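# Find leaked coffee packs and place them in tray

## Task

Three vacuum-packed coffee packs are on the table, and one or two of them have leaked; a leaked pack gives way when its two large flat faces are squeezed. Move every leaked pack so that it lies entirely inside the tray. When you finish, each intact pack must still be upright at its original spot, and everything must stay in place without the robot holding it.

## Robot and tools

Robot: a single arm with a parallel two-finger gripper. Cameras: cam_head_left and cam_head_right, both 672x504 images returned with every result, left first.

Frame: the scene frame has its origin on the table top directly under the arm's base. +z is up, and +y is to the left when facing along +x. Distances are in metres. The base may sit tilted relative to the table, and the reported hand position becomes less accurate at long reach.

Gripper geometry: the fingers point along the gripper's own +z axis and open and close along its y axis. end_effector_position is the point between the pads when they are shut. Closed fingertips extend about 33 mm past that point, and fully open ones about 9 mm. Closing pushes the tips roughly 24 mm further out, so keep that clearance above the table.

Row format (used by every motion tool): one list of 10 numbers, in this order: x, y, z, qw, qx, qy, qz, position, force_limit, speed. x, y, z form an absolute target for end_effector_position in metres in the scene frame. qw, qx, qy, qz are an absolute orientation target (w first) in the same frame. Together these are a pose, not an offset. position ranges from -1 to 1: +1 is fully open (140 mm), about -0.8 is where the pads touch, and -1 closes until something blocks the fingers. force_limit ranges from -1 to 1, giving about 14 N at -1, 60 N at 0 and 107 N at +1 on parts up to 40 mm wide. speed ranges from -1 to 1 and sets finger speed: about 30, 140 and 250 mm/s at -1, 0 and +1. You may append 7 optional numbers from 0 to 1. These scale each joint's position gain, in the order waist, shoulder, upper arm roll, elbow, forearm roll, wrist pitch, wrist roll, and they stay in effect until changed. Scaling down can make a small move fail to start. To hold an orientation, repeat your own quaternion in every row instead of copying the reported one, which may have drifted.

execute_actions(actions): actions is a list of actions. Each action is a list of up to 15 rows, and each row is applied for one 1/30 s step. If an action has fewer than 15 rows, its final row is repeated until 15 steps are done. An empty list only returns the current state and images. An action is rejected if its target lies more than 0.6 m from the gripper's starting position along any of the gripper's current axes. If the first action fails that check, or any action is malformed, the whole call does nothing. At each step the commanded pose is clipped to within 70 mm and 16 degrees of the measured pose. Distant targets therefore need several actions, and motion stops at the last clipped pose. Position is favoured over orientation when both can't be met.

move(target, speed, blocking): target is one row as above, giving an absolute pose. The gripper travels a straight path toward it and turns the shorter way. The finger values are sent at the start. speed is the path's top speed in m/s, from 0.002 to 0.5 (default 0.25), and turning is capped at twice that in rad/s. A path runs 0.5 to 10 s and is cut off at 10 s. The move does not avoid obstacles, and the real hand may lag, wander or overshoot the speed, especially with the arm stretched out. Faster contact hits harder, and aiming past a surface presses harder. With blocking=false you get a result after 0.5 s while the arm keeps moving. Until a result shows the move ended, check it with wait(0) or end it with stop, because other moves and rows are refused. The result adds a "move:" line with the outcome and the distance from target. The outcome is done, off_target, moving, held (a check blocked the last step) or fault. It also lists which limits acted: paced means the pose was clipped, and held means some steps were blocked, after which motion can surge.

wait(seconds): 0 to 10 s, holding the last command. It returns early if a running move ends.

stop(): brakes a running move, and it needs room to do so. The fingers are not stopped.

zoom_image(camera, region): camera is cam_head_left or cam_head_right. region is [x0, y0, x1, y1] in pixels of that camera's last image, with the origin at the top left, and can be at most 504x504.

finished_scene(scene): pass the current scene's number. This ends it irreversibly and reports success. Replying without a tool call also ends things.

Result lines: the state line gives end_effector_position and end_effector_quat_wxyz. "Hand target" is the pose the controller is currently driving toward. "pose unreachable" means the clearance check, which treats the base mount or post as part of the arm, altered or blocked the command. position_measured is in counts: 3 means fully open and 230 means the pads have met, and the scale is not linear. object_status: 0 = moving, 1 = blocked while opening, 2 = blocked while closing (a grip), 3 = reached the commanded position or the pads met (a thin item may still be held). Stopped fingers stay put until the position value changes by at least 0.01, or until the object yields or is lost, in which case they resume closing. To squeeze harder during status 2, raise force_limit and switch position between -1 and -0.98. This is also the way to test softness: compare how far the fingers close on a pack's flat faces at a modest force.

Hazards: joint load limits are 35 (waist), 35 (shoulder), 32 (upper arm roll), 30 (elbow), 12 (forearm roll), 12 (wrist pitch) and 12 (wrist roll) N m, and a held load counts toward them. Exceeding one freezes the arm for 10 s and drops the rest of the call. Joint ranges in rad: waist ±2.744, shoulder ±1.784, upper arm roll ±2.901, elbow -3.042 to -0.152, forearm roll ±2.807, wrist pitch 0.544 to 4.517, wrist roll ±3.016. Holding loads heats the motors. A MOTOR HOT line is a warning, and an OVER-TEMPERATURE FAULT means the brakes are on until the motors cool. The simulation keeps running while you compose a reply, with the arm holding its last command. Held parts may be tugged and loose ones nudged. Knocking anything off the table fails the task, and drops, slips, slams and forceful pushes are penalised, so don't topple the intact packs.

Each tool is called after "Call:" as a command line: name --argument value for each argument, lists and objects as JSON in quotes; but a table of rows of numbers goes row by row, as --pt "numbers of a row", without its own name.

## Session

Call:
execute_actions --actions '[]'

Scene clock: 0.00 s.
end_effector_position=(+0.3024, +0.1646, +0.2197) position_measured=3 object_status=3 end_effector_quat_wxyz=(-0.351, +0.027, +0.936, -0.004)
Joint positions: [ 0.307  0.068 -0.033 -2.106  0.211  1.486  1.871]
Joint velocities: [-0.001 -0.    -0.    -0.     0.     0.     0.001]
Hand target: +0.302, +0.165, +0.220; -0.351, +0.027, +0.936, -0.004
Joint stiffness scale: [1. 1. 1. 1. 1. 1. 1.]

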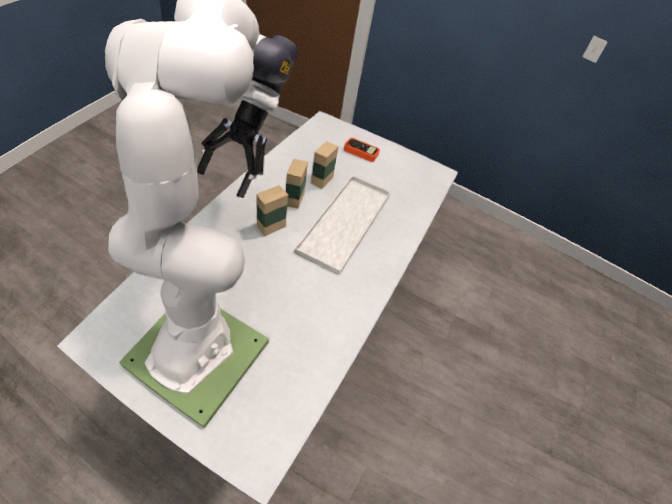

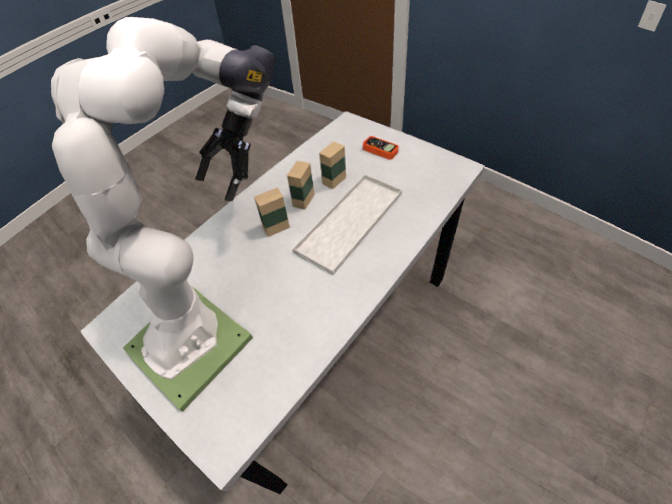

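Call:
zoom_image --camera "cam_head_left" --region '[180, 90, 480, 315]'

Call:
zoom_image --camera "cam_head_right" --region '[180, 90, 480, 315]'

Region (180, 90, 480, 315) of cam_head_left's 672x504 image, scaled by 1.680, with more detail than that image has; it fills the top 378 rows of this view, and the rest is white.

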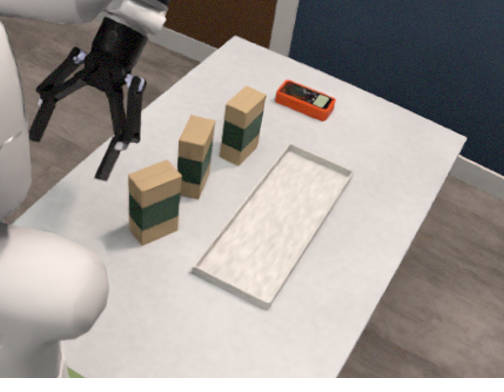

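Region (180, 90, 480, 315) of cam_head_right's 672x504 image, scaled by 1.680, with more detail than that image has; it fills the top 378 rows of this view, and the rest is white.

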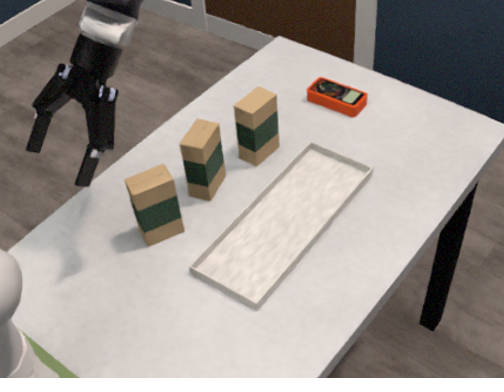

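Call:
zoom_image --camera "cam_head_left" --region '[40, 270, 340, 504]'

Call:
zoom_image --camera "cam_head_right" --region '[40, 270, 340, 504]'

Call:
zoom_image --camera "cam_head_left" --region '[190, 110, 350, 250]'

Call:
zoom_image --camera "cam_head_right" --region '[190, 110, 350, 250]'

Region (40, 270, 340, 504) of cam_head_left's 672x504 image, scaled by 1.680, with more detail than that image has; it fills the top 393 rows of this view, and the rest is white.

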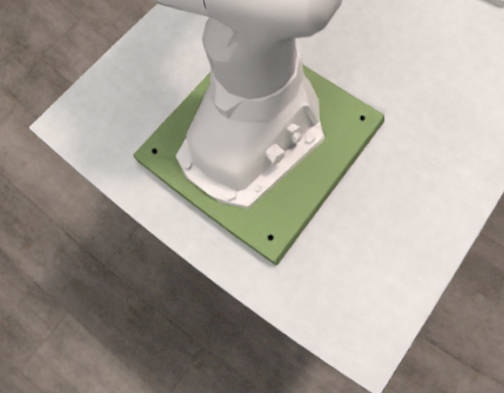

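Region (40, 270, 340, 504) of cam_head_right's 672x504 image, scaled by 1.680, with more detail than that image has; it fills the top 393 rows of this view, and the rest is white.

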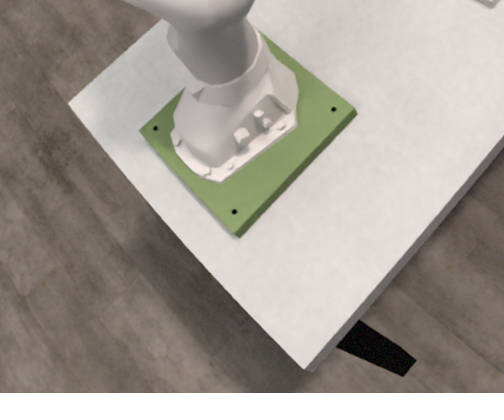

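Region (190, 110, 350, 250) of cam_head_left's 672x504 image, scaled by 3.150, with more detail than that image has; it fills the top 441 rows of this view, and the rest is white.

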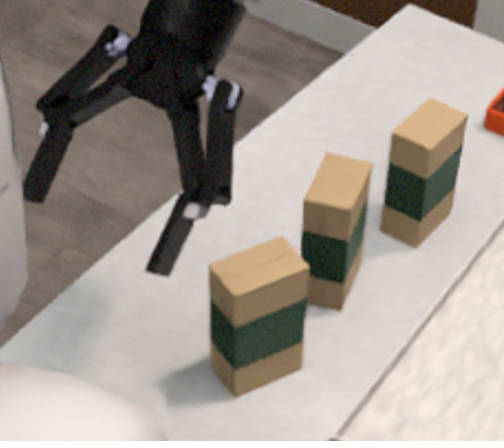

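Region (190, 110, 350, 250) of cam_head_right's 672x504 image, scaled by 3.150, with more detail than that image has; it fills the top 441 rows of this view, and the rest is white.

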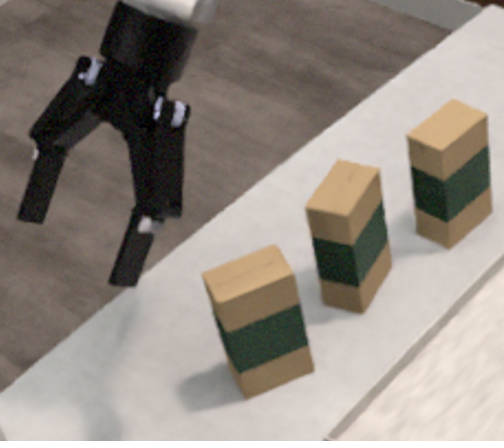

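Call:
move --target '[0.40, 0.08, 0.25, 0, 0.208, 0.978, 0, 0.4, -1, 0.5]' --speed 0.3

Scene clock: 105.73 s.
end_effector_position=(+0.4011, +0.0819, +0.2521) position_measured=78 object_status=3 end_effector_quat_wxyz=(-0.002, +0.203, +0.979, -0.001)
Joint positions: [ 0.148 -0.431  0.024 -2.488  0.012  2.057  2.169]
Joint velocities: [-0.007 -0.002  0.006 -0.001  0.     0.01   0.024]
Hand target: +0.402, +0.082, +0.252; +0.001, +0.209, +0.978, -0.002
Off the commanded pose: 0.003 m, 1 deg.
Joint stiffness scale: [1. 1. 1. 1. 1. 1. 1.]
move: done

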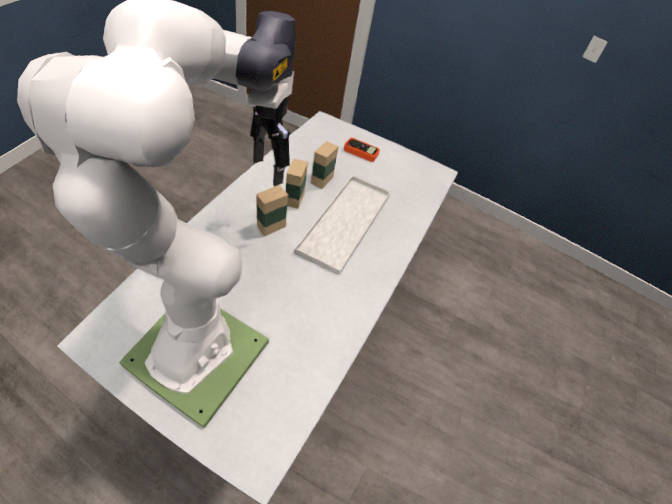

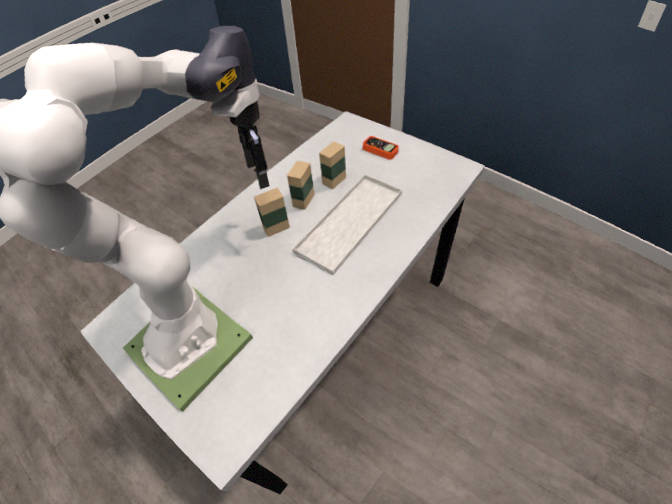

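Call:
zoom_image --camera "cam_head_left" --region '[220, 110, 340, 245]'

Call:
zoom_image --camera "cam_head_right" --region '[220, 110, 340, 245]'

Region (220, 110, 340, 245) of cam_head_left's 672x504 image, scaled by 3.733, with more detail than that image has.

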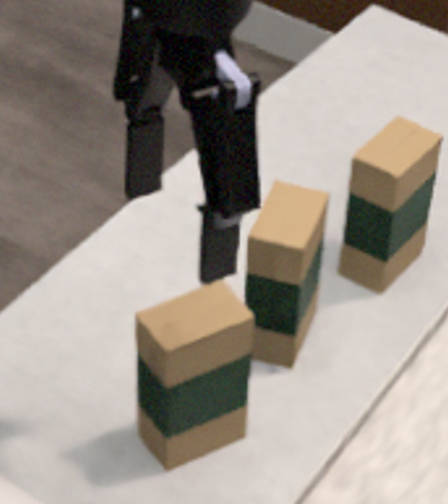

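Region (220, 110, 340, 245) of cam_head_right's 672x504 image, scaled by 3.733, with more detail than that image has.

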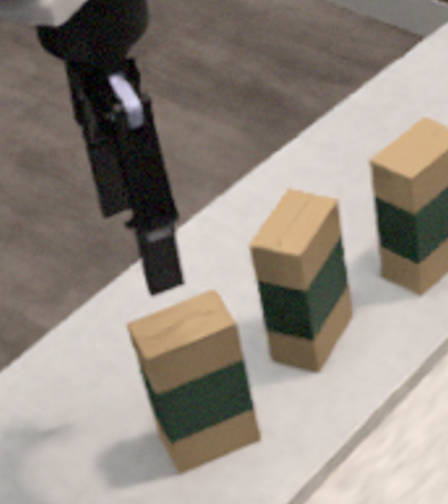

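Call:
move --target '[0.405, 0.08, 0.14, 0, 0.208, 0.978, 0, 0.4, -1, 0.5]' --speed 0.2

Call:
zoom_image --camera "cam_head_left" --region '[220, 110, 340, 245]'

Call:
zoom_image --camera "cam_head_right" --region '[220, 110, 340, 245]'

Scene clock: 143.13 s.
end_effector_position=(+0.4045, +0.0818, +0.1415) position_measured=78 object_status=3 end_effector_quat_wxyz=(-0.001, +0.207, +0.978, +0.001)
Joint positions: [ 0.147 -0.255  0.025 -2.64   0.014  2.387  2.174]
Joint velocities: [-0.     0.001  0.    -0.     0.001  0.011  0.   ]
Hand target: +0.405, +0.081, +0.141; -0.001, +0.206, +0.979, +0.002
Off the commanded pose: 0.002 m, 0 deg.
Joint stiffness scale: [1. 1. 1. 1. 1. 1. 1.]
move: done

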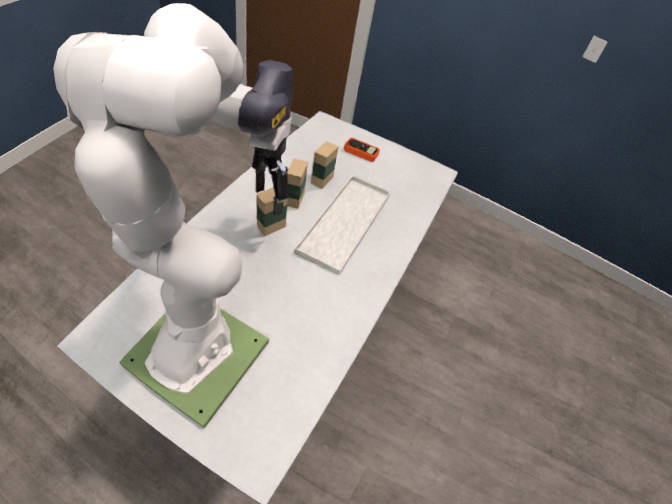

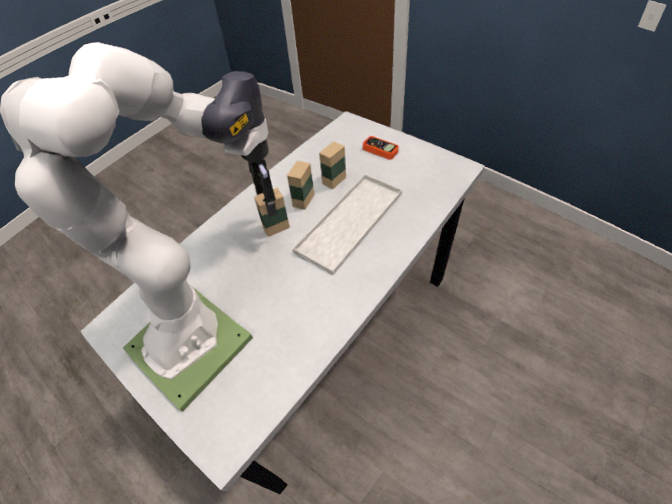

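Region (220, 110, 340, 245) of cam_head_left's 672x504 image, scaled by 3.733, with more detail than that image has.

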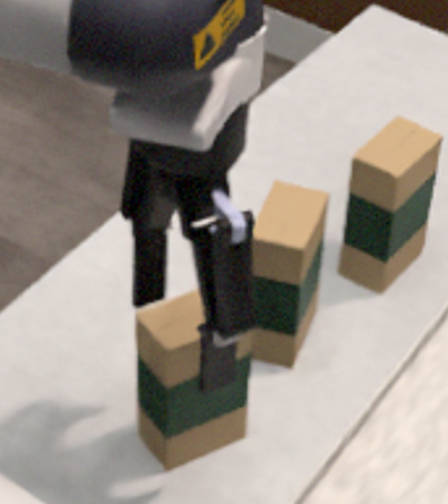

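Region (220, 110, 340, 245) of cam_head_right's 672x504 image, scaled by 3.733, with more detail than that image has.

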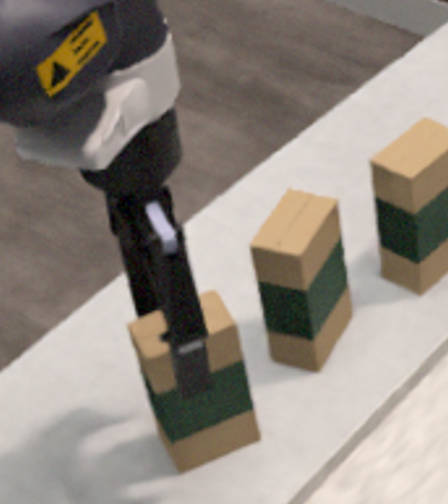

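Call:
move --target '[0.416, 0.076, 0.085, 0, 0.208, 0.978, 0, 0.4, -1, 0.5]' --speed 0.1

Call:
zoom_image --camera "cam_head_left" --region '[220, 110, 340, 245]'

Call:
zoom_image --camera "cam_head_right" --region '[220, 110, 340, 245]'

Scene clock: 170.93 s.
end_effector_position=(+0.4151, +0.0789, +0.0863) position_measured=78 object_status=3 end_effector_quat_wxyz=(-0.002, +0.210, +0.978, +0.002)
Joint positions: [ 0.139 -0.095  0.02  -2.648  0.014  2.554  2.167]
Joint velocities: [ 0.001  0.    -0.001  0.     0.     0.012 -0.003]
Hand target: +0.416, +0.077, +0.086; -0.001, +0.207, +0.978, +0.001
Off the commanded pose: 0.003 m, 0 deg.
Joint stiffness scale: [1. 1. 1. 1. 1. 1. 1.]
move: done

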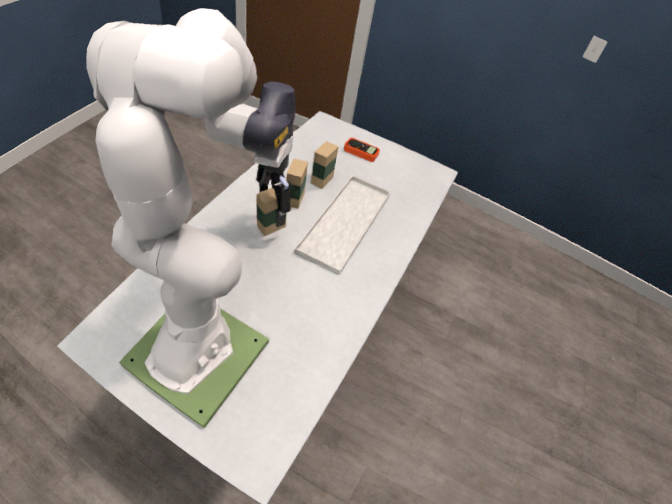

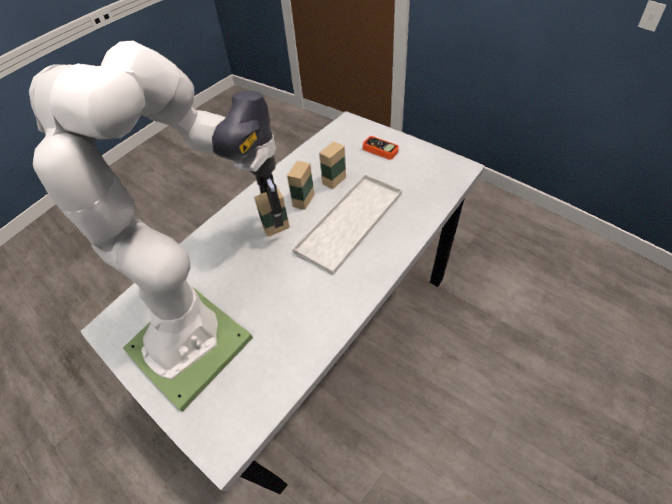

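Region (220, 110, 340, 245) of cam_head_left's 672x504 image, scaled by 3.733, with more detail than that image has.

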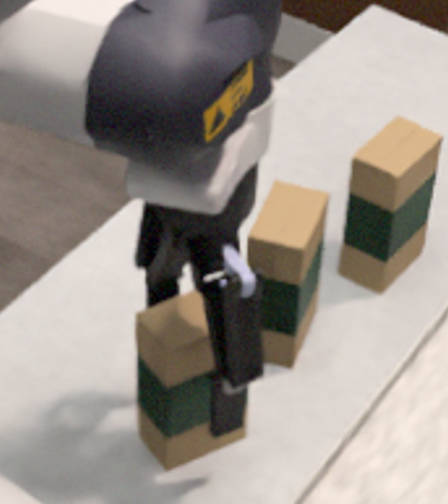

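Region (220, 110, 340, 245) of cam_head_right's 672x504 image, scaled by 3.733, with more detail than that image has.

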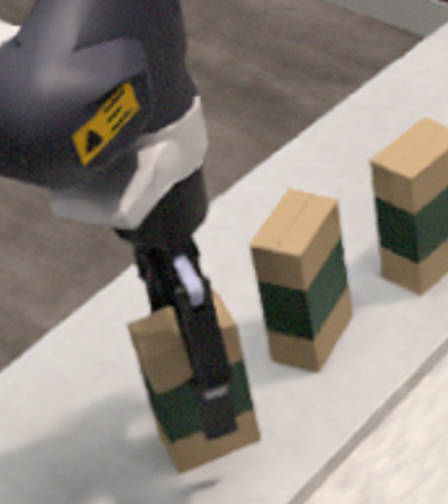

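Call:
execute_actions --actions '[[[0.416,0.076,0.085,0,0.208,0.978,0,-1,-1,-0.3]],[[0.416,0.076,0.085,0,0.208,0.978,0,-1,-1,-0.3]]]'

Scene clock: 178.20 s.
end_effector_position=(+0.4165, +0.0777, +0.0863) position_measured=154 object_status=2 end_effector_quat_wxyz=(+0.000, +0.208, +0.978, +0.001)
Joint positions: [ 0.137 -0.094  0.02  -2.648  0.009  2.558  2.166]
Joint velocities: [-0.001 -0.    -0.001 -0.    -0.001 -0.    -0.001]
Hand target: +0.416, +0.076, +0.085; -0.000, +0.208, +0.978, +0.000
Off the commanded pose: 0.002 m, 0 deg.
Joint stiffness scale: [1. 1. 1. 1. 1. 1. 1.]

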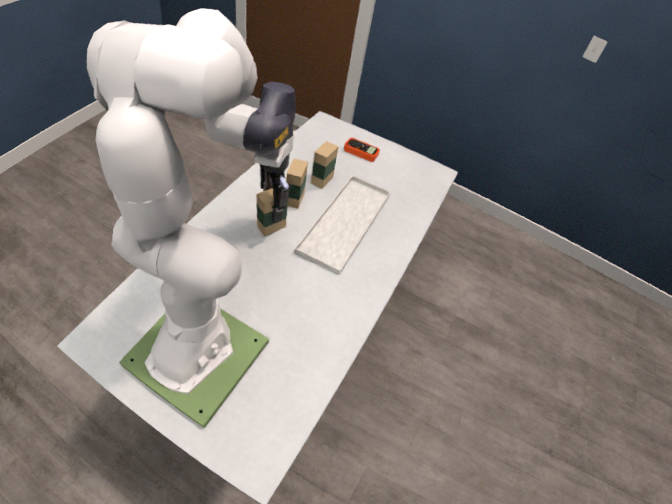

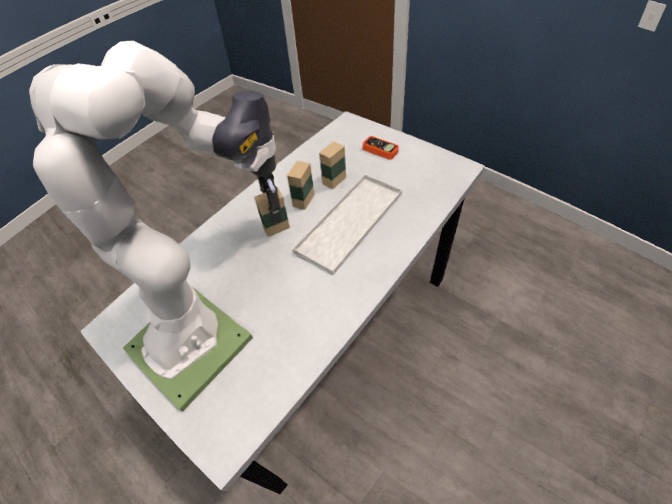

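154 at 14 N. Now squeeze harder.

Call:
execute_actions --actions '[[[0.416,0.076,0.085,0,0.208,0.978,0,-0.98,0.3,-0.6]],[[0.416,0.076,0.085,0,0.208,0.978,0,-0.98,0.3,-0.6]]]'

Scene clock: 182.17 s.
end_effector_position=(+0.4167, +0.0777, +0.0864) position_measured=161 object_status=2 end_effector_quat_wxyz=(+0.001, +0.208, +0.978, +0.001)
Joint positions: [ 0.137 -0.094  0.02  -2.648  0.009  2.558  2.166]
Joint velocities: [-0.     0.    -0.001  0.    -0.001  0.    -0.001]
Hand target: +0.416, +0.076, +0.085; -0.000, +0.208, +0.978, +0.000
Off the commanded pose: 0.002 m, 0 deg.
Joint stiffness scale: [1. 1. 1. 1. 1. 1. 1.]

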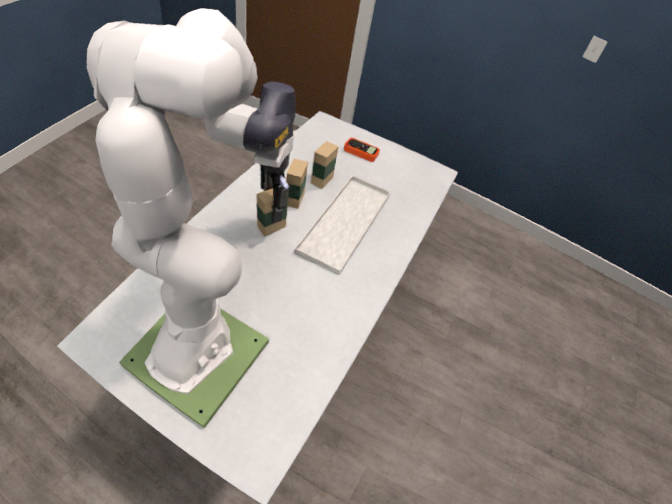

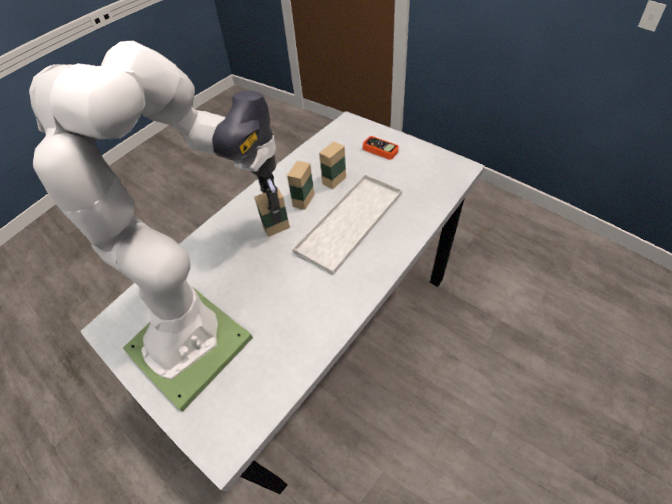

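Call:
execute_actions --actions '[[[0.416,0.076,0.085,0,0.208,0.978,0,0.4,-1,0.5],[0.416,0.076,0.085,0,0.208,0.978,0,0.4,-1,0.5],[0.416,0.076,0.085,0,0.208,0.978,0,0.4,-1,0.5],[0.416,0.076,0.085,0,0.208,0.978,0,0.4,-1,0.5],[0.416,0.076,0.085,0,0.208,0.978,0,0.4,-1,0.5],[0.416,0.076,0.085,0,0.208,0.978,0,0.4,-1,0.5],[0.416,0.076,0.085,0,0.208,0.978,0,0.4,-1,0.5],[0.416,0.076,0.087,0,0.208,0.978,0,0.4,-1,0.5],[0.416,0.076,0.090,0,0.208,0.978,0,0.4,-1,0.5],[0.416,0.076,0.094,0,0.208,0.978,0,0.4,-1,0.5],[0.416,0.076,0.099,0,0.208,0.978,0,0.4,-1,0.5],[0.416,0.076,0.105,0,0.208,0.978,0,0.4,-1,0.5],[0.416,0.076,0.111,0,0.208,0.978,0,0.4,-1,0.5],[0.416,0.076,0.118,0,0.208,0.978,0,0.4,-1,0.5],[0.416,0.076,0.125,0,0.208,0.978,0,0.4,-1,0.5]],[[0.416,0.076,0.132,0,0.208,0.978,0,0.4,-1,0.5],[0.416,0.076,0.139,0,0.208,0.978,0,0.4,-1,0.5],[0.416,0.076,0.146,0,0.208,0.978,0,0.4,-1,0.5],[0.416,0.076,0.153,0,0.208,0.978,0,0.4,-1,0.5],[0.416,0.076,0.160,0,0.208,0.978,0,0.4,-1,0.5],[0.416,0.076,0.167,0,0.208,0.978,0,0.4,-1,0.5],[0.416,0.076,0.174,0,0.208,0.978,0,0.4,-1,0.5],[0.418,0.076,0.180,0,0.208,0.978,0,0.4,-1,0.5],[0.421,0.076,0.186,0,0.208,0.978,0,0.4,-1,0.5],[0.425,0.076,0.191,0,0.208,0.978,0,0.4,-1,0.5],[0.430,0.076,0.195,0,0.195,0.981,0,0.4,-1,0.5],[0.436,0.076,0.198,0,0.18,0.984,0,0.4,-1,0.5],[0.443,0.077,0.200,0,0.165,0.986,0,0.4,-1,0.5],[0.451,0.077,0.201,0,0.15,0.989,0,0.4,-1,0.5],[0.460,0.077,0.202,0,0.13,0.992,0,0.4,-1,0.5]],[[0.469,0.078,0.202,0,0.11,0.994,0,0.4,-1,0.5],[0.478,0.078,0.202,0,0.09,0.996,0,0.4,-1,0.5],[0.487,0.079,0.202,0,0.07,0.998,0,0.4,-1,0.5],[0.496,0.079,0.202,0,0.05,0.999,0,0.4,-1,0.5],[0.505,0.080,0.202,0,0.03,1.0,0,0.4,-1,0.5],[0.514,0.080,0.202,0,0.01,1.0,0,0.4,-1,0.5],[0.523,0.080,0.202,0,-0.01,1.0,0,0.4,-1,0.5],[0.531,0.081,0.202,0,-0.03,1.0,0,0.4,-1,0.5],[0.538,0.081,0.202,0,-0.045,0.999,0,0.4,-1,0.5],[0.544,0.081,0.202,0,-0.058,0.998,0,0.4,-1,0.5],[0.549,0.082,0.202,0,-0.068,0.998,0,0.4,-1,0.5],[0.553,0.082,0.202,0,-0.074,0.997,0,0.4,-1,0.5],[0.556,0.082,0.202,0,-0.078,0.997,0,0.4,-1,0.5],[0.558,0.082,0.202,0,-0.078,0.997,0,0.4,-1,0.5],[0.559,0.082,0.202,0,-0.078,0.997,0,0.4,-1,0.5]],[[0.559,0.082,0.202,0,-0.078,0.997,0,0.4,-1,0.5]]]'

Call:
zoom_image --camera "cam_head_left" --region '[230, 90, 350, 225]'

Call:
zoom_image --camera "cam_head_right" --region '[230, 90, 350, 225]'

Scene clock: 218.17 s.
end_effector_position=(+0.5604, +0.0806, +0.2028) position_measured=78 object_status=3 end_effector_quat_wxyz=(+0.004, -0.051, +0.999, -0.003)
Joint positions: [ 0.134  0.085 -0.016 -2.07  -0.003  2.164  1.615]
Joint velocities: [-0.009  0.003  0.004  0.01   0.016 -0.026 -0.162]
Hand target: +0.559, +0.082, +0.202; +0.000, -0.077, +0.997, -0.001
Off the commanded pose: 0.002 m, 3 deg.
Joint stiffness scale: [1. 1. 1. 1. 1. 1. 1.]

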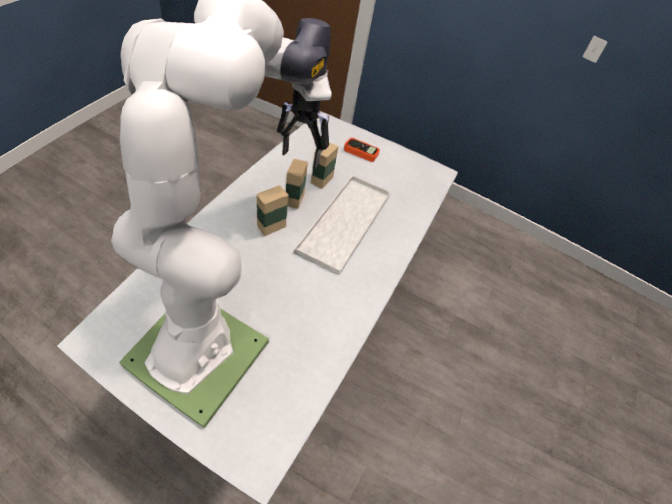

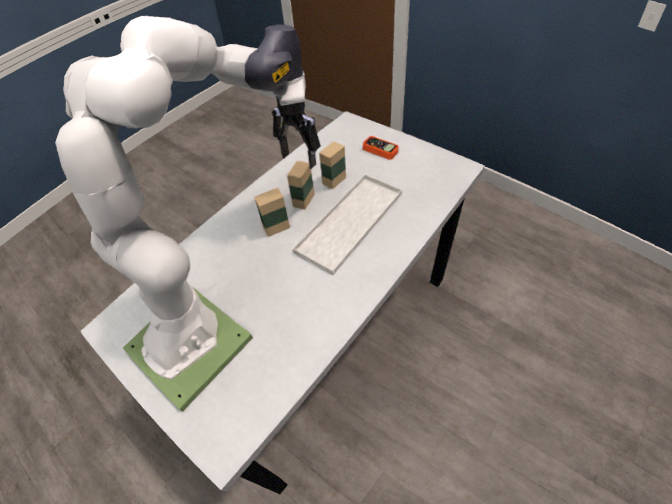

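Region (230, 90, 350, 225) of cam_head_left's 672x504 image, scaled by 3.733, with more detail than that image has.

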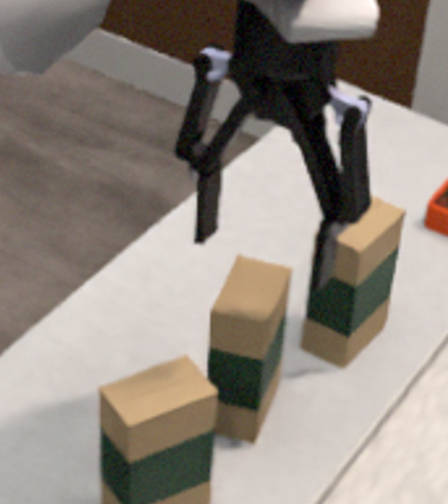

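Region (230, 90, 350, 225) of cam_head_right's 672x504 image, scaled by 3.733, with more detail than that image has.

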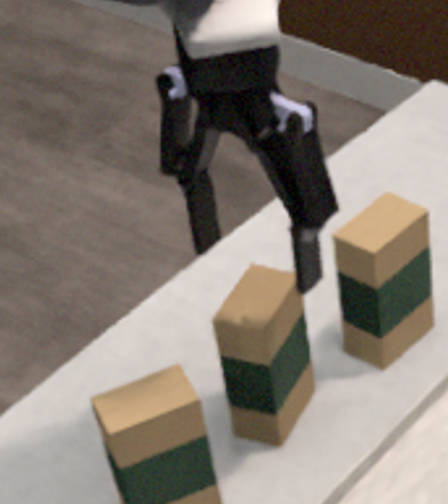

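Call:
move --target '[0.557, 0.09, 0.15, 0, -0.078, 0.997, 0, 0.4, -1, 0.5]' --speed 0.15

Call:
zoom_image --camera "cam_head_left" --region '[230, 90, 350, 225]'

Call:
zoom_image --camera "cam_head_right" --region '[230, 90, 350, 225]'

Scene clock: 240.30 s.
end_effector_position=(+0.5568, +0.0879, +0.1507) position_measured=78 object_status=3 end_effector_quat_wxyz=(-0.001, -0.079, +0.997, -0.000)
Joint positions: [ 0.141  0.152 -0.011 -2.125  0.004  2.277  1.566]
Joint velocities: [ 0.    -0.    -0.     0.001  0.001  0.011 -0.002]
Hand target: +0.557, +0.091, +0.150; -0.000, -0.079, +0.997, +0.001
Off the commanded pose: 0.002 m, 0 deg.
Joint stiffness scale: [1. 1. 1. 1. 1. 1. 1.]
move: done

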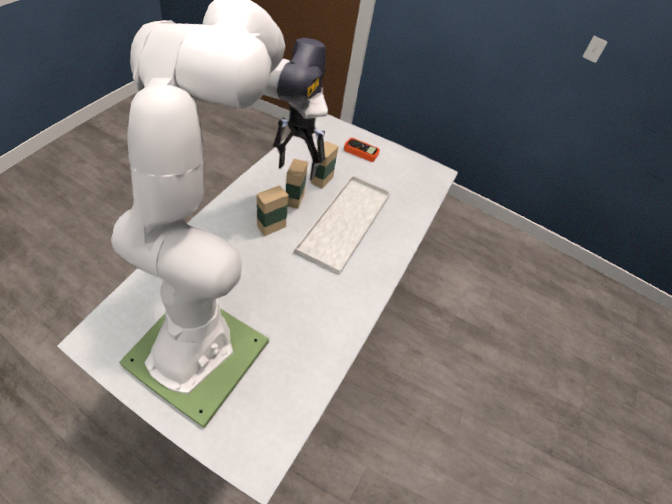

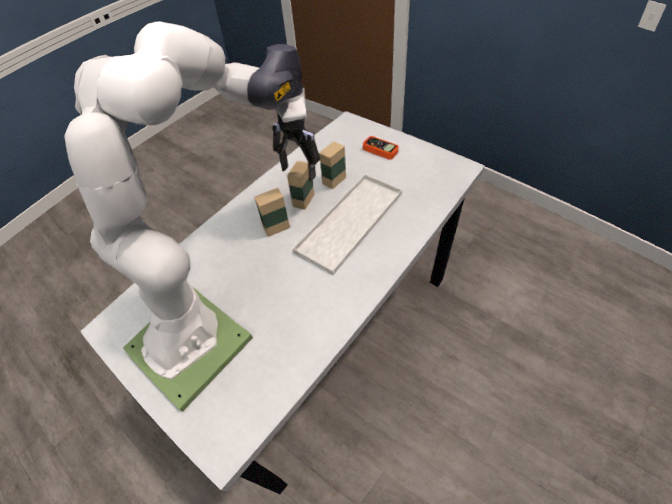

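Region (230, 90, 350, 225) of cam_head_left's 672x504 image, scaled by 3.733, with more detail than that image has.

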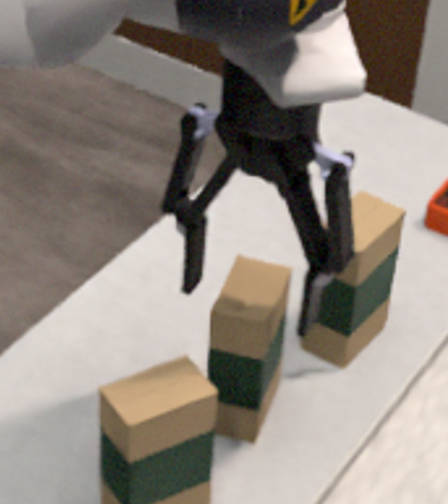

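Region (230, 90, 350, 225) of cam_head_right's 672x504 image, scaled by 3.733, with more detail than that image has.

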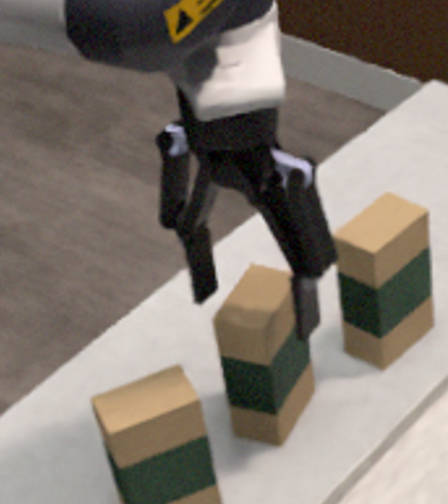

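Call:
move --target '[0.564, 0.09, 0.085, 0, -0.078, 0.997, 0, 0.4, -1, 0.5]' --speed 0.15

Call:
execute_actions --actions '[[[0.564,0.09,0.085,0,-0.078,0.997,0,-1,-1,-0.3]],[[0.564,0.09,0.085,0,-0.078,0.997,0,-1,-1,-0.3]]]'

Call:
execute_actions --actions '[[[0.564,0.09,0.085,0,-0.078,0.997,0,-0.98,0.3,-0.6]],[[0.564,0.09,0.085,0,-0.078,0.997,0,-0.98,0.3,-0.6]]]'

Scene clock: 252.87 s.
end_effector_position=(+0.5632, +0.0890, +0.0855) position_measured=78 object_status=3 end_effector_quat_wxyz=(-0.002, -0.077, +0.997, -0.000)
Joint positions: [ 0.141  0.277 -0.011 -2.139  0.007  2.416  1.566]
Joint velocities: [ 0.     0.     0.     0.     0.001  0.01  -0.001]
Hand target: +0.564, +0.091, +0.085; -0.000, -0.078, +0.997, +0.001
Off the commanded pose: 0.001 m, 0 deg.
Joint stiffness scale: [1. 1. 1. 1. 1. 1. 1.]
move: done

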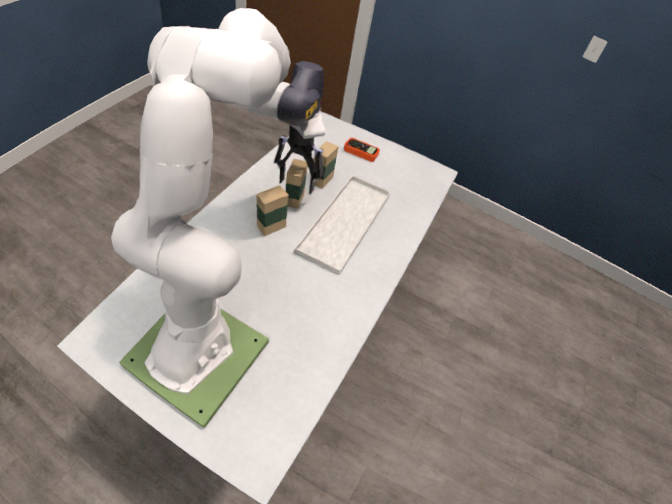

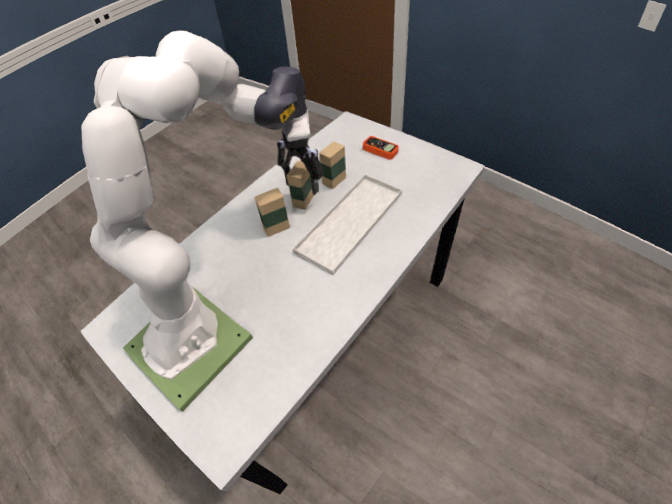

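Scene clock: 253.87 s.
end_effector_position=(+0.5650, +0.0893, +0.0866) position_measured=189 object_status=2 end_effector_quat_wxyz=(+0.001, -0.077, +0.997, +0.000)
Joint positions: [ 0.141  0.276 -0.011 -2.139  0.007  2.42   1.566]
Joint velocities: [ 0.     0.     0.001 -0.001 -0.    -0.    -0.001]
Hand target: +0.564, +0.090, +0.085; +0.000, -0.078, +0.997, +0.000
Off the commanded pose: 0.002 m, 0 deg.
Joint stiffness scale: [1. 1. 1. 1. 1. 1. 1.]

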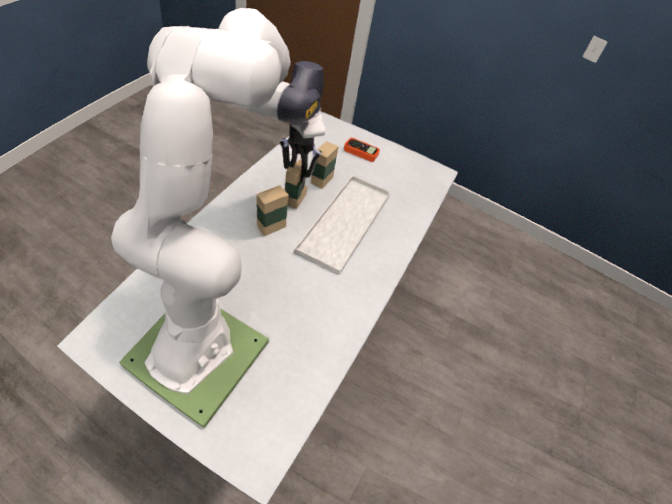

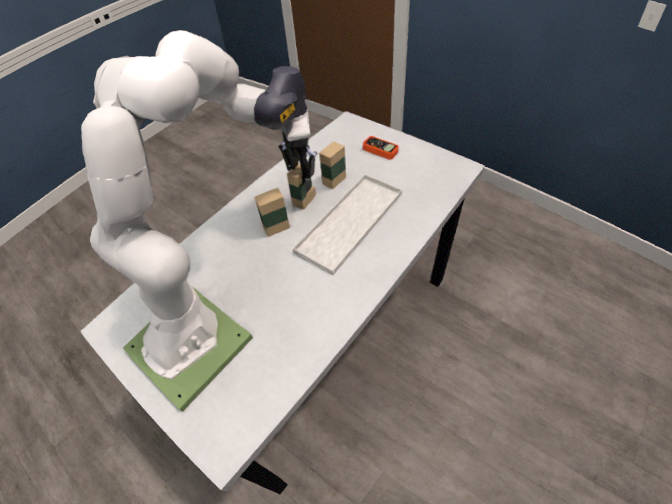

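Scene clock: 254.87 s.
end_effector_position=(+0.5651, +0.0892, +0.0868) position_measured=193 object_status=2 end_effector_quat_wxyz=(+0.001, -0.077, +0.997, +0.000)
Joint positions: [ 0.141  0.276 -0.011 -2.139  0.007  2.421  1.566]
Joint velocities: [-0.     0.     0.001  0.001 -0.001  0.001 -0.   ]
Hand target: +0.564, +0.090, +0.085; +0.000, -0.078, +0.997, +0.000
Off the commanded pose: 0.002 m, 0 deg.
Joint stiffness scale: [1. 1. 1. 1. 1. 1. 1.]

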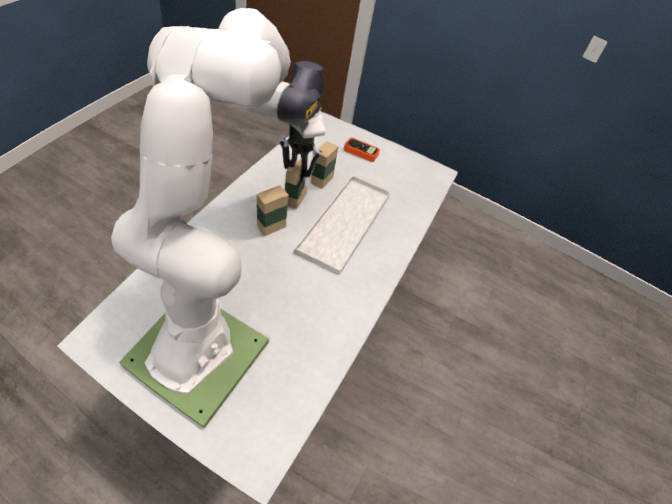

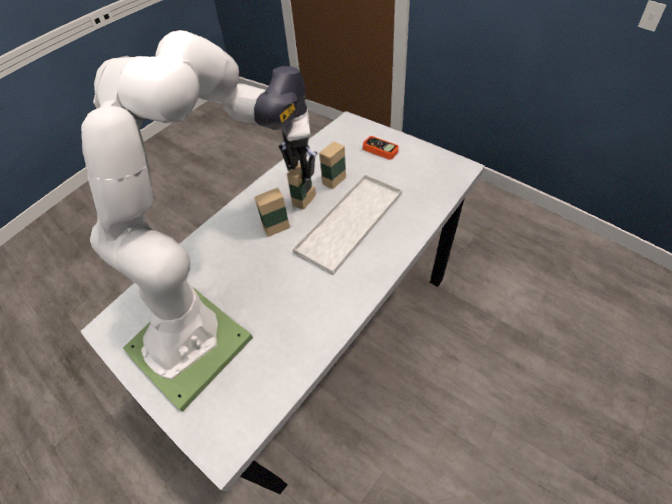

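Call:
zoom_image --camera "cam_head_left" --region '[240, 110, 350, 230]'

Call:
zoom_image --camera "cam_head_right" --region '[240, 110, 350, 230]'

Region (240, 110, 350, 230) of cam_head_left's 672x504 image, scaled by 4.200, with more detail than that image has; it fills the left 462 columns of this view, and the rest is white.

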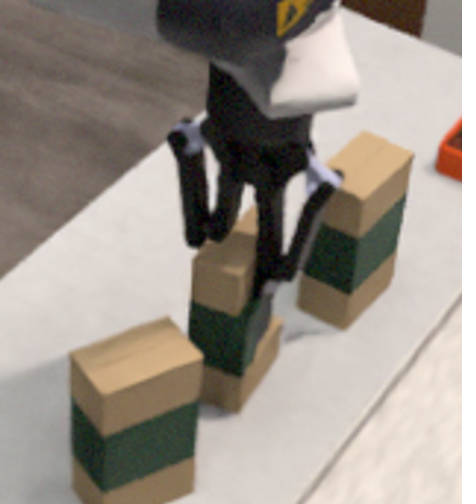

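Region (240, 110, 350, 230) of cam_head_right's 672x504 image, scaled by 4.200, with more detail than that image has; it fills the left 462 columns of this view, and the rest is white.

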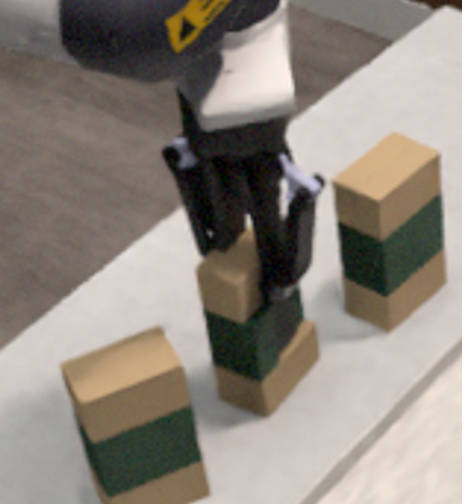

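Call:
execute_actions --actions '[[[0.564,0.09,0.087,0,-0.078,0.997,0,-0.98,0.3,-0.6],[0.564,0.09,0.090,0,-0.078,0.997,0,-0.98,0.3,-0.6],[0.564,0.09,0.094,0,-0.078,0.997,0,-0.98,0.3,-0.6],[0.564,0.09,0.099,0,-0.078,0.997,0,-0.98,0.3,-0.6],[0.564,0.09,0.104,0,-0.078,0.997,0,-0.98,0.3,-0.6],[0.564,0.09,0.110,0,-0.078,0.997,0,-0.98,0.3,-0.6],[0.564,0.09,0.116,0,-0.078,0.997,0,-0.98,0.3,-0.6],[0.564,0.089,0.121,0,-0.078,0.997,0,-0.98,0.3,-0.6],[0.564,0.087,0.126,0,-0.078,0.997,0,-0.98,0.3,-0.6],[0.564,0.084,0.130,0,-0.078,0.997,0,-0.98,0.3,-0.6],[0.564,0.080,0.133,0,-0.078,0.997,0,-0.98,0.3,-0.6],[0.564,0.075,0.136,0,-0.078,0.997,0,-0.98,0.3,-0.6],[0.564,0.069,0.138,0,-0.074,0.997,0,-0.98,0.3,-0.6],[0.564,0.062,0.139,0,-0.07,0.998,0,-0.98,0.3,-0.6],[0.564,0.055,0.140,0,-0.066,0.998,0,-0.98,0.3,-0.6]],[[0.564,0.047,0.14,0,-0.062,0.998,0,-0.98,0.3,-0.6],[0.564,0.039,0.14,0,-0.058,0.998,0,-0.98,0.3,-0.6],[0.564,0.031,0.14,0,-0.054,0.999,0,-0.98,0.3,-0.6],[0.564,0.023,0.14,0,-0.05,0.999,0,-0.98,0.3,-0.6],[0.564,0.015,0.14,0,-0.046,0.999,0,-0.98,0.3,-0.6],[0.564,0.007,0.14,0,-0.042,0.999,0,-0.98,0.3,-0.6],[0.564,-0.001,0.14,0,-0.038,0.999,0,-0.98,0.3,-0.6],[0.564,-0.009,0.14,0,-0.034,0.999,0,-0.98,0.3,-0.6],[0.564,-0.017,0.14,0,-0.03,1,0,-0.98,0.3,-0.6],[0.564,-0.025,0.14,0,-0.026,1,0,-0.98,0.3,-0.6],[0.564,-0.033,0.14,0,-0.022,1,0,-0.98,0.3,-0.6],[0.564,-0.041,0.14,0,-0.018,1,0,-0.98,0.3,-0.6],[0.564,-0.049,0.14,0,-0.017,1,0,-0.98,0.3,-0.6],[0.564,-0.057,0.14,0,-0.017,1,0,-0.98,0.3,-0.6],[0.564,-0.065,0.14,0,-0.017,1,0,-0.98,0.3,-0.6]],[[0.564,-0.073,0.14,0,-0.017,1,0,-0.98,0.3,-0.6],[0.564,-0.080,0.14,0,-0.017,1,0,-0.98,0.3,-0.6],[0.564,-0.087,0.14,0,-0.017,1,0,-0.98,0.3,-0.6],[0.564,-0.093,0.14,0,-0.017,1,0,-0.98,0.3,-0.6],[0.564,-0.099,0.139,0,-0.017,1,0,-0.98,0.3,-0.6],[0.564,-0.104,0.137,0,-0.017,1,0,-0.98,0.3,-0.6],[0.564,-0.108,0.134,0,-0.017,1,0,-0.98,0.3,-0.6],[0.564,-0.112,0.131,0,-0.017,1,0,-0.98,0.3,-0.6],[0.564,-0.115,0.128,0,-0.017,1,0,-0.98,0.3,-0.6],[0.564,-0.117,0.125,0,-0.017,1,0,-0.98,0.3,-0.6],[0.564,-0.119,0.122,0,-0.017,1,0,-0.98,0.3,-0.6],[0.564,-0.120,0.119,0,-0.017,1,0,-0.98,0.3,-0.6],[0.564,-0.120,0.117,0,-0.017,1,0,-0.98,0.3,-0.6],[0.564,-0.120,0.116,0,-0.017,1,0,-0.98,0.3,-0.6],[0.564,-0.120,0.115,0,-0.017,1,0,-0.98,0.3,-0.6]]]'

Call:
zoom_image --camera "cam_head_left" --region '[270, 110, 420, 280]'

Call:
zoom_image --camera "cam_head_right" --region '[270, 110, 420, 280]'

Scene clock: 295.63 s.
end_effector_position=(+0.5590, -0.1209, +0.1159) position_measured=193 object_status=2 end_effector_quat_wxyz=(-0.009, +0.010, +1.000, -0.002)
Joint positions: [-0.119  0.241 -0.121 -2.1    0.032  2.325  1.358]
Joint velocities: [-0.067  0.118  0.023 -0.     0.022  0.084 -0.164]
Hand target: +0.565, -0.120, +0.115; -0.001, -0.016, +1.000, -0.002
Off the commanded pose: 0.005 m, 3 deg.
Joint stiffness scale: [1. 1. 1. 1. 1. 1. 1.]

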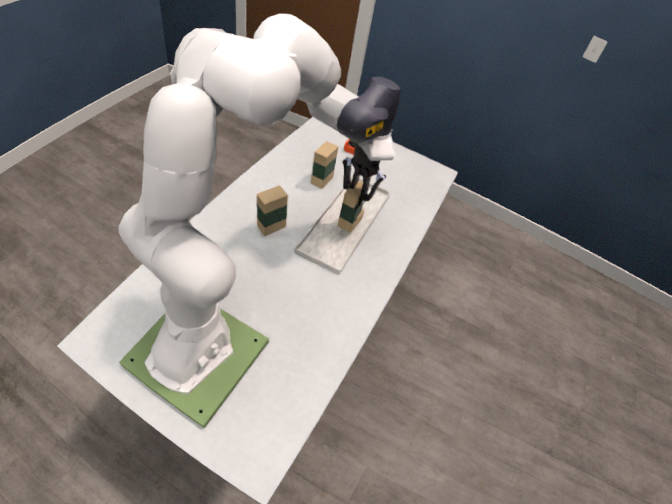

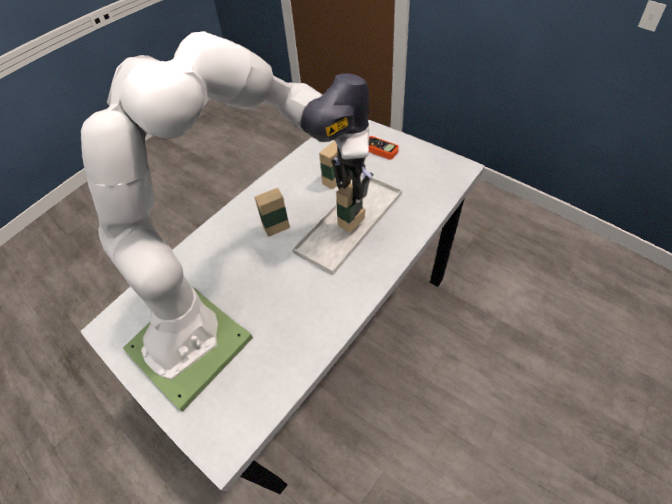

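Region (270, 110, 420, 280) of cam_head_left's 672x504 image, scaled by 2.965, with more detail than that image has; it fills the left 445 columns of this view, and the rest is white.

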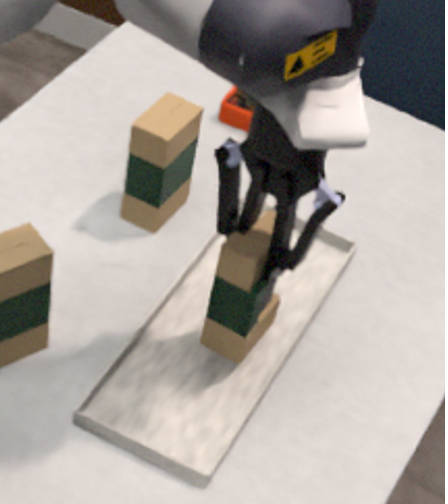

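Region (270, 110, 420, 280) of cam_head_right's 672x504 image, scaled by 2.965, with more detail than that image has; it fills the left 445 columns of this view, and the rest is white.

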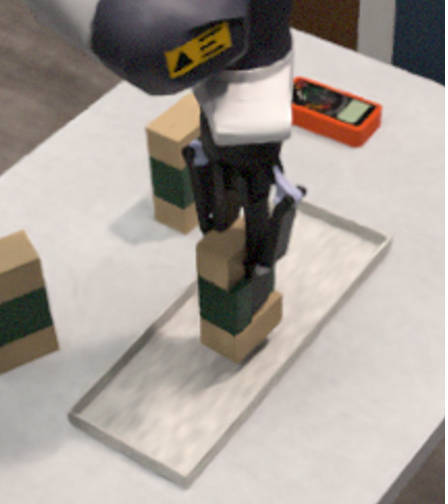

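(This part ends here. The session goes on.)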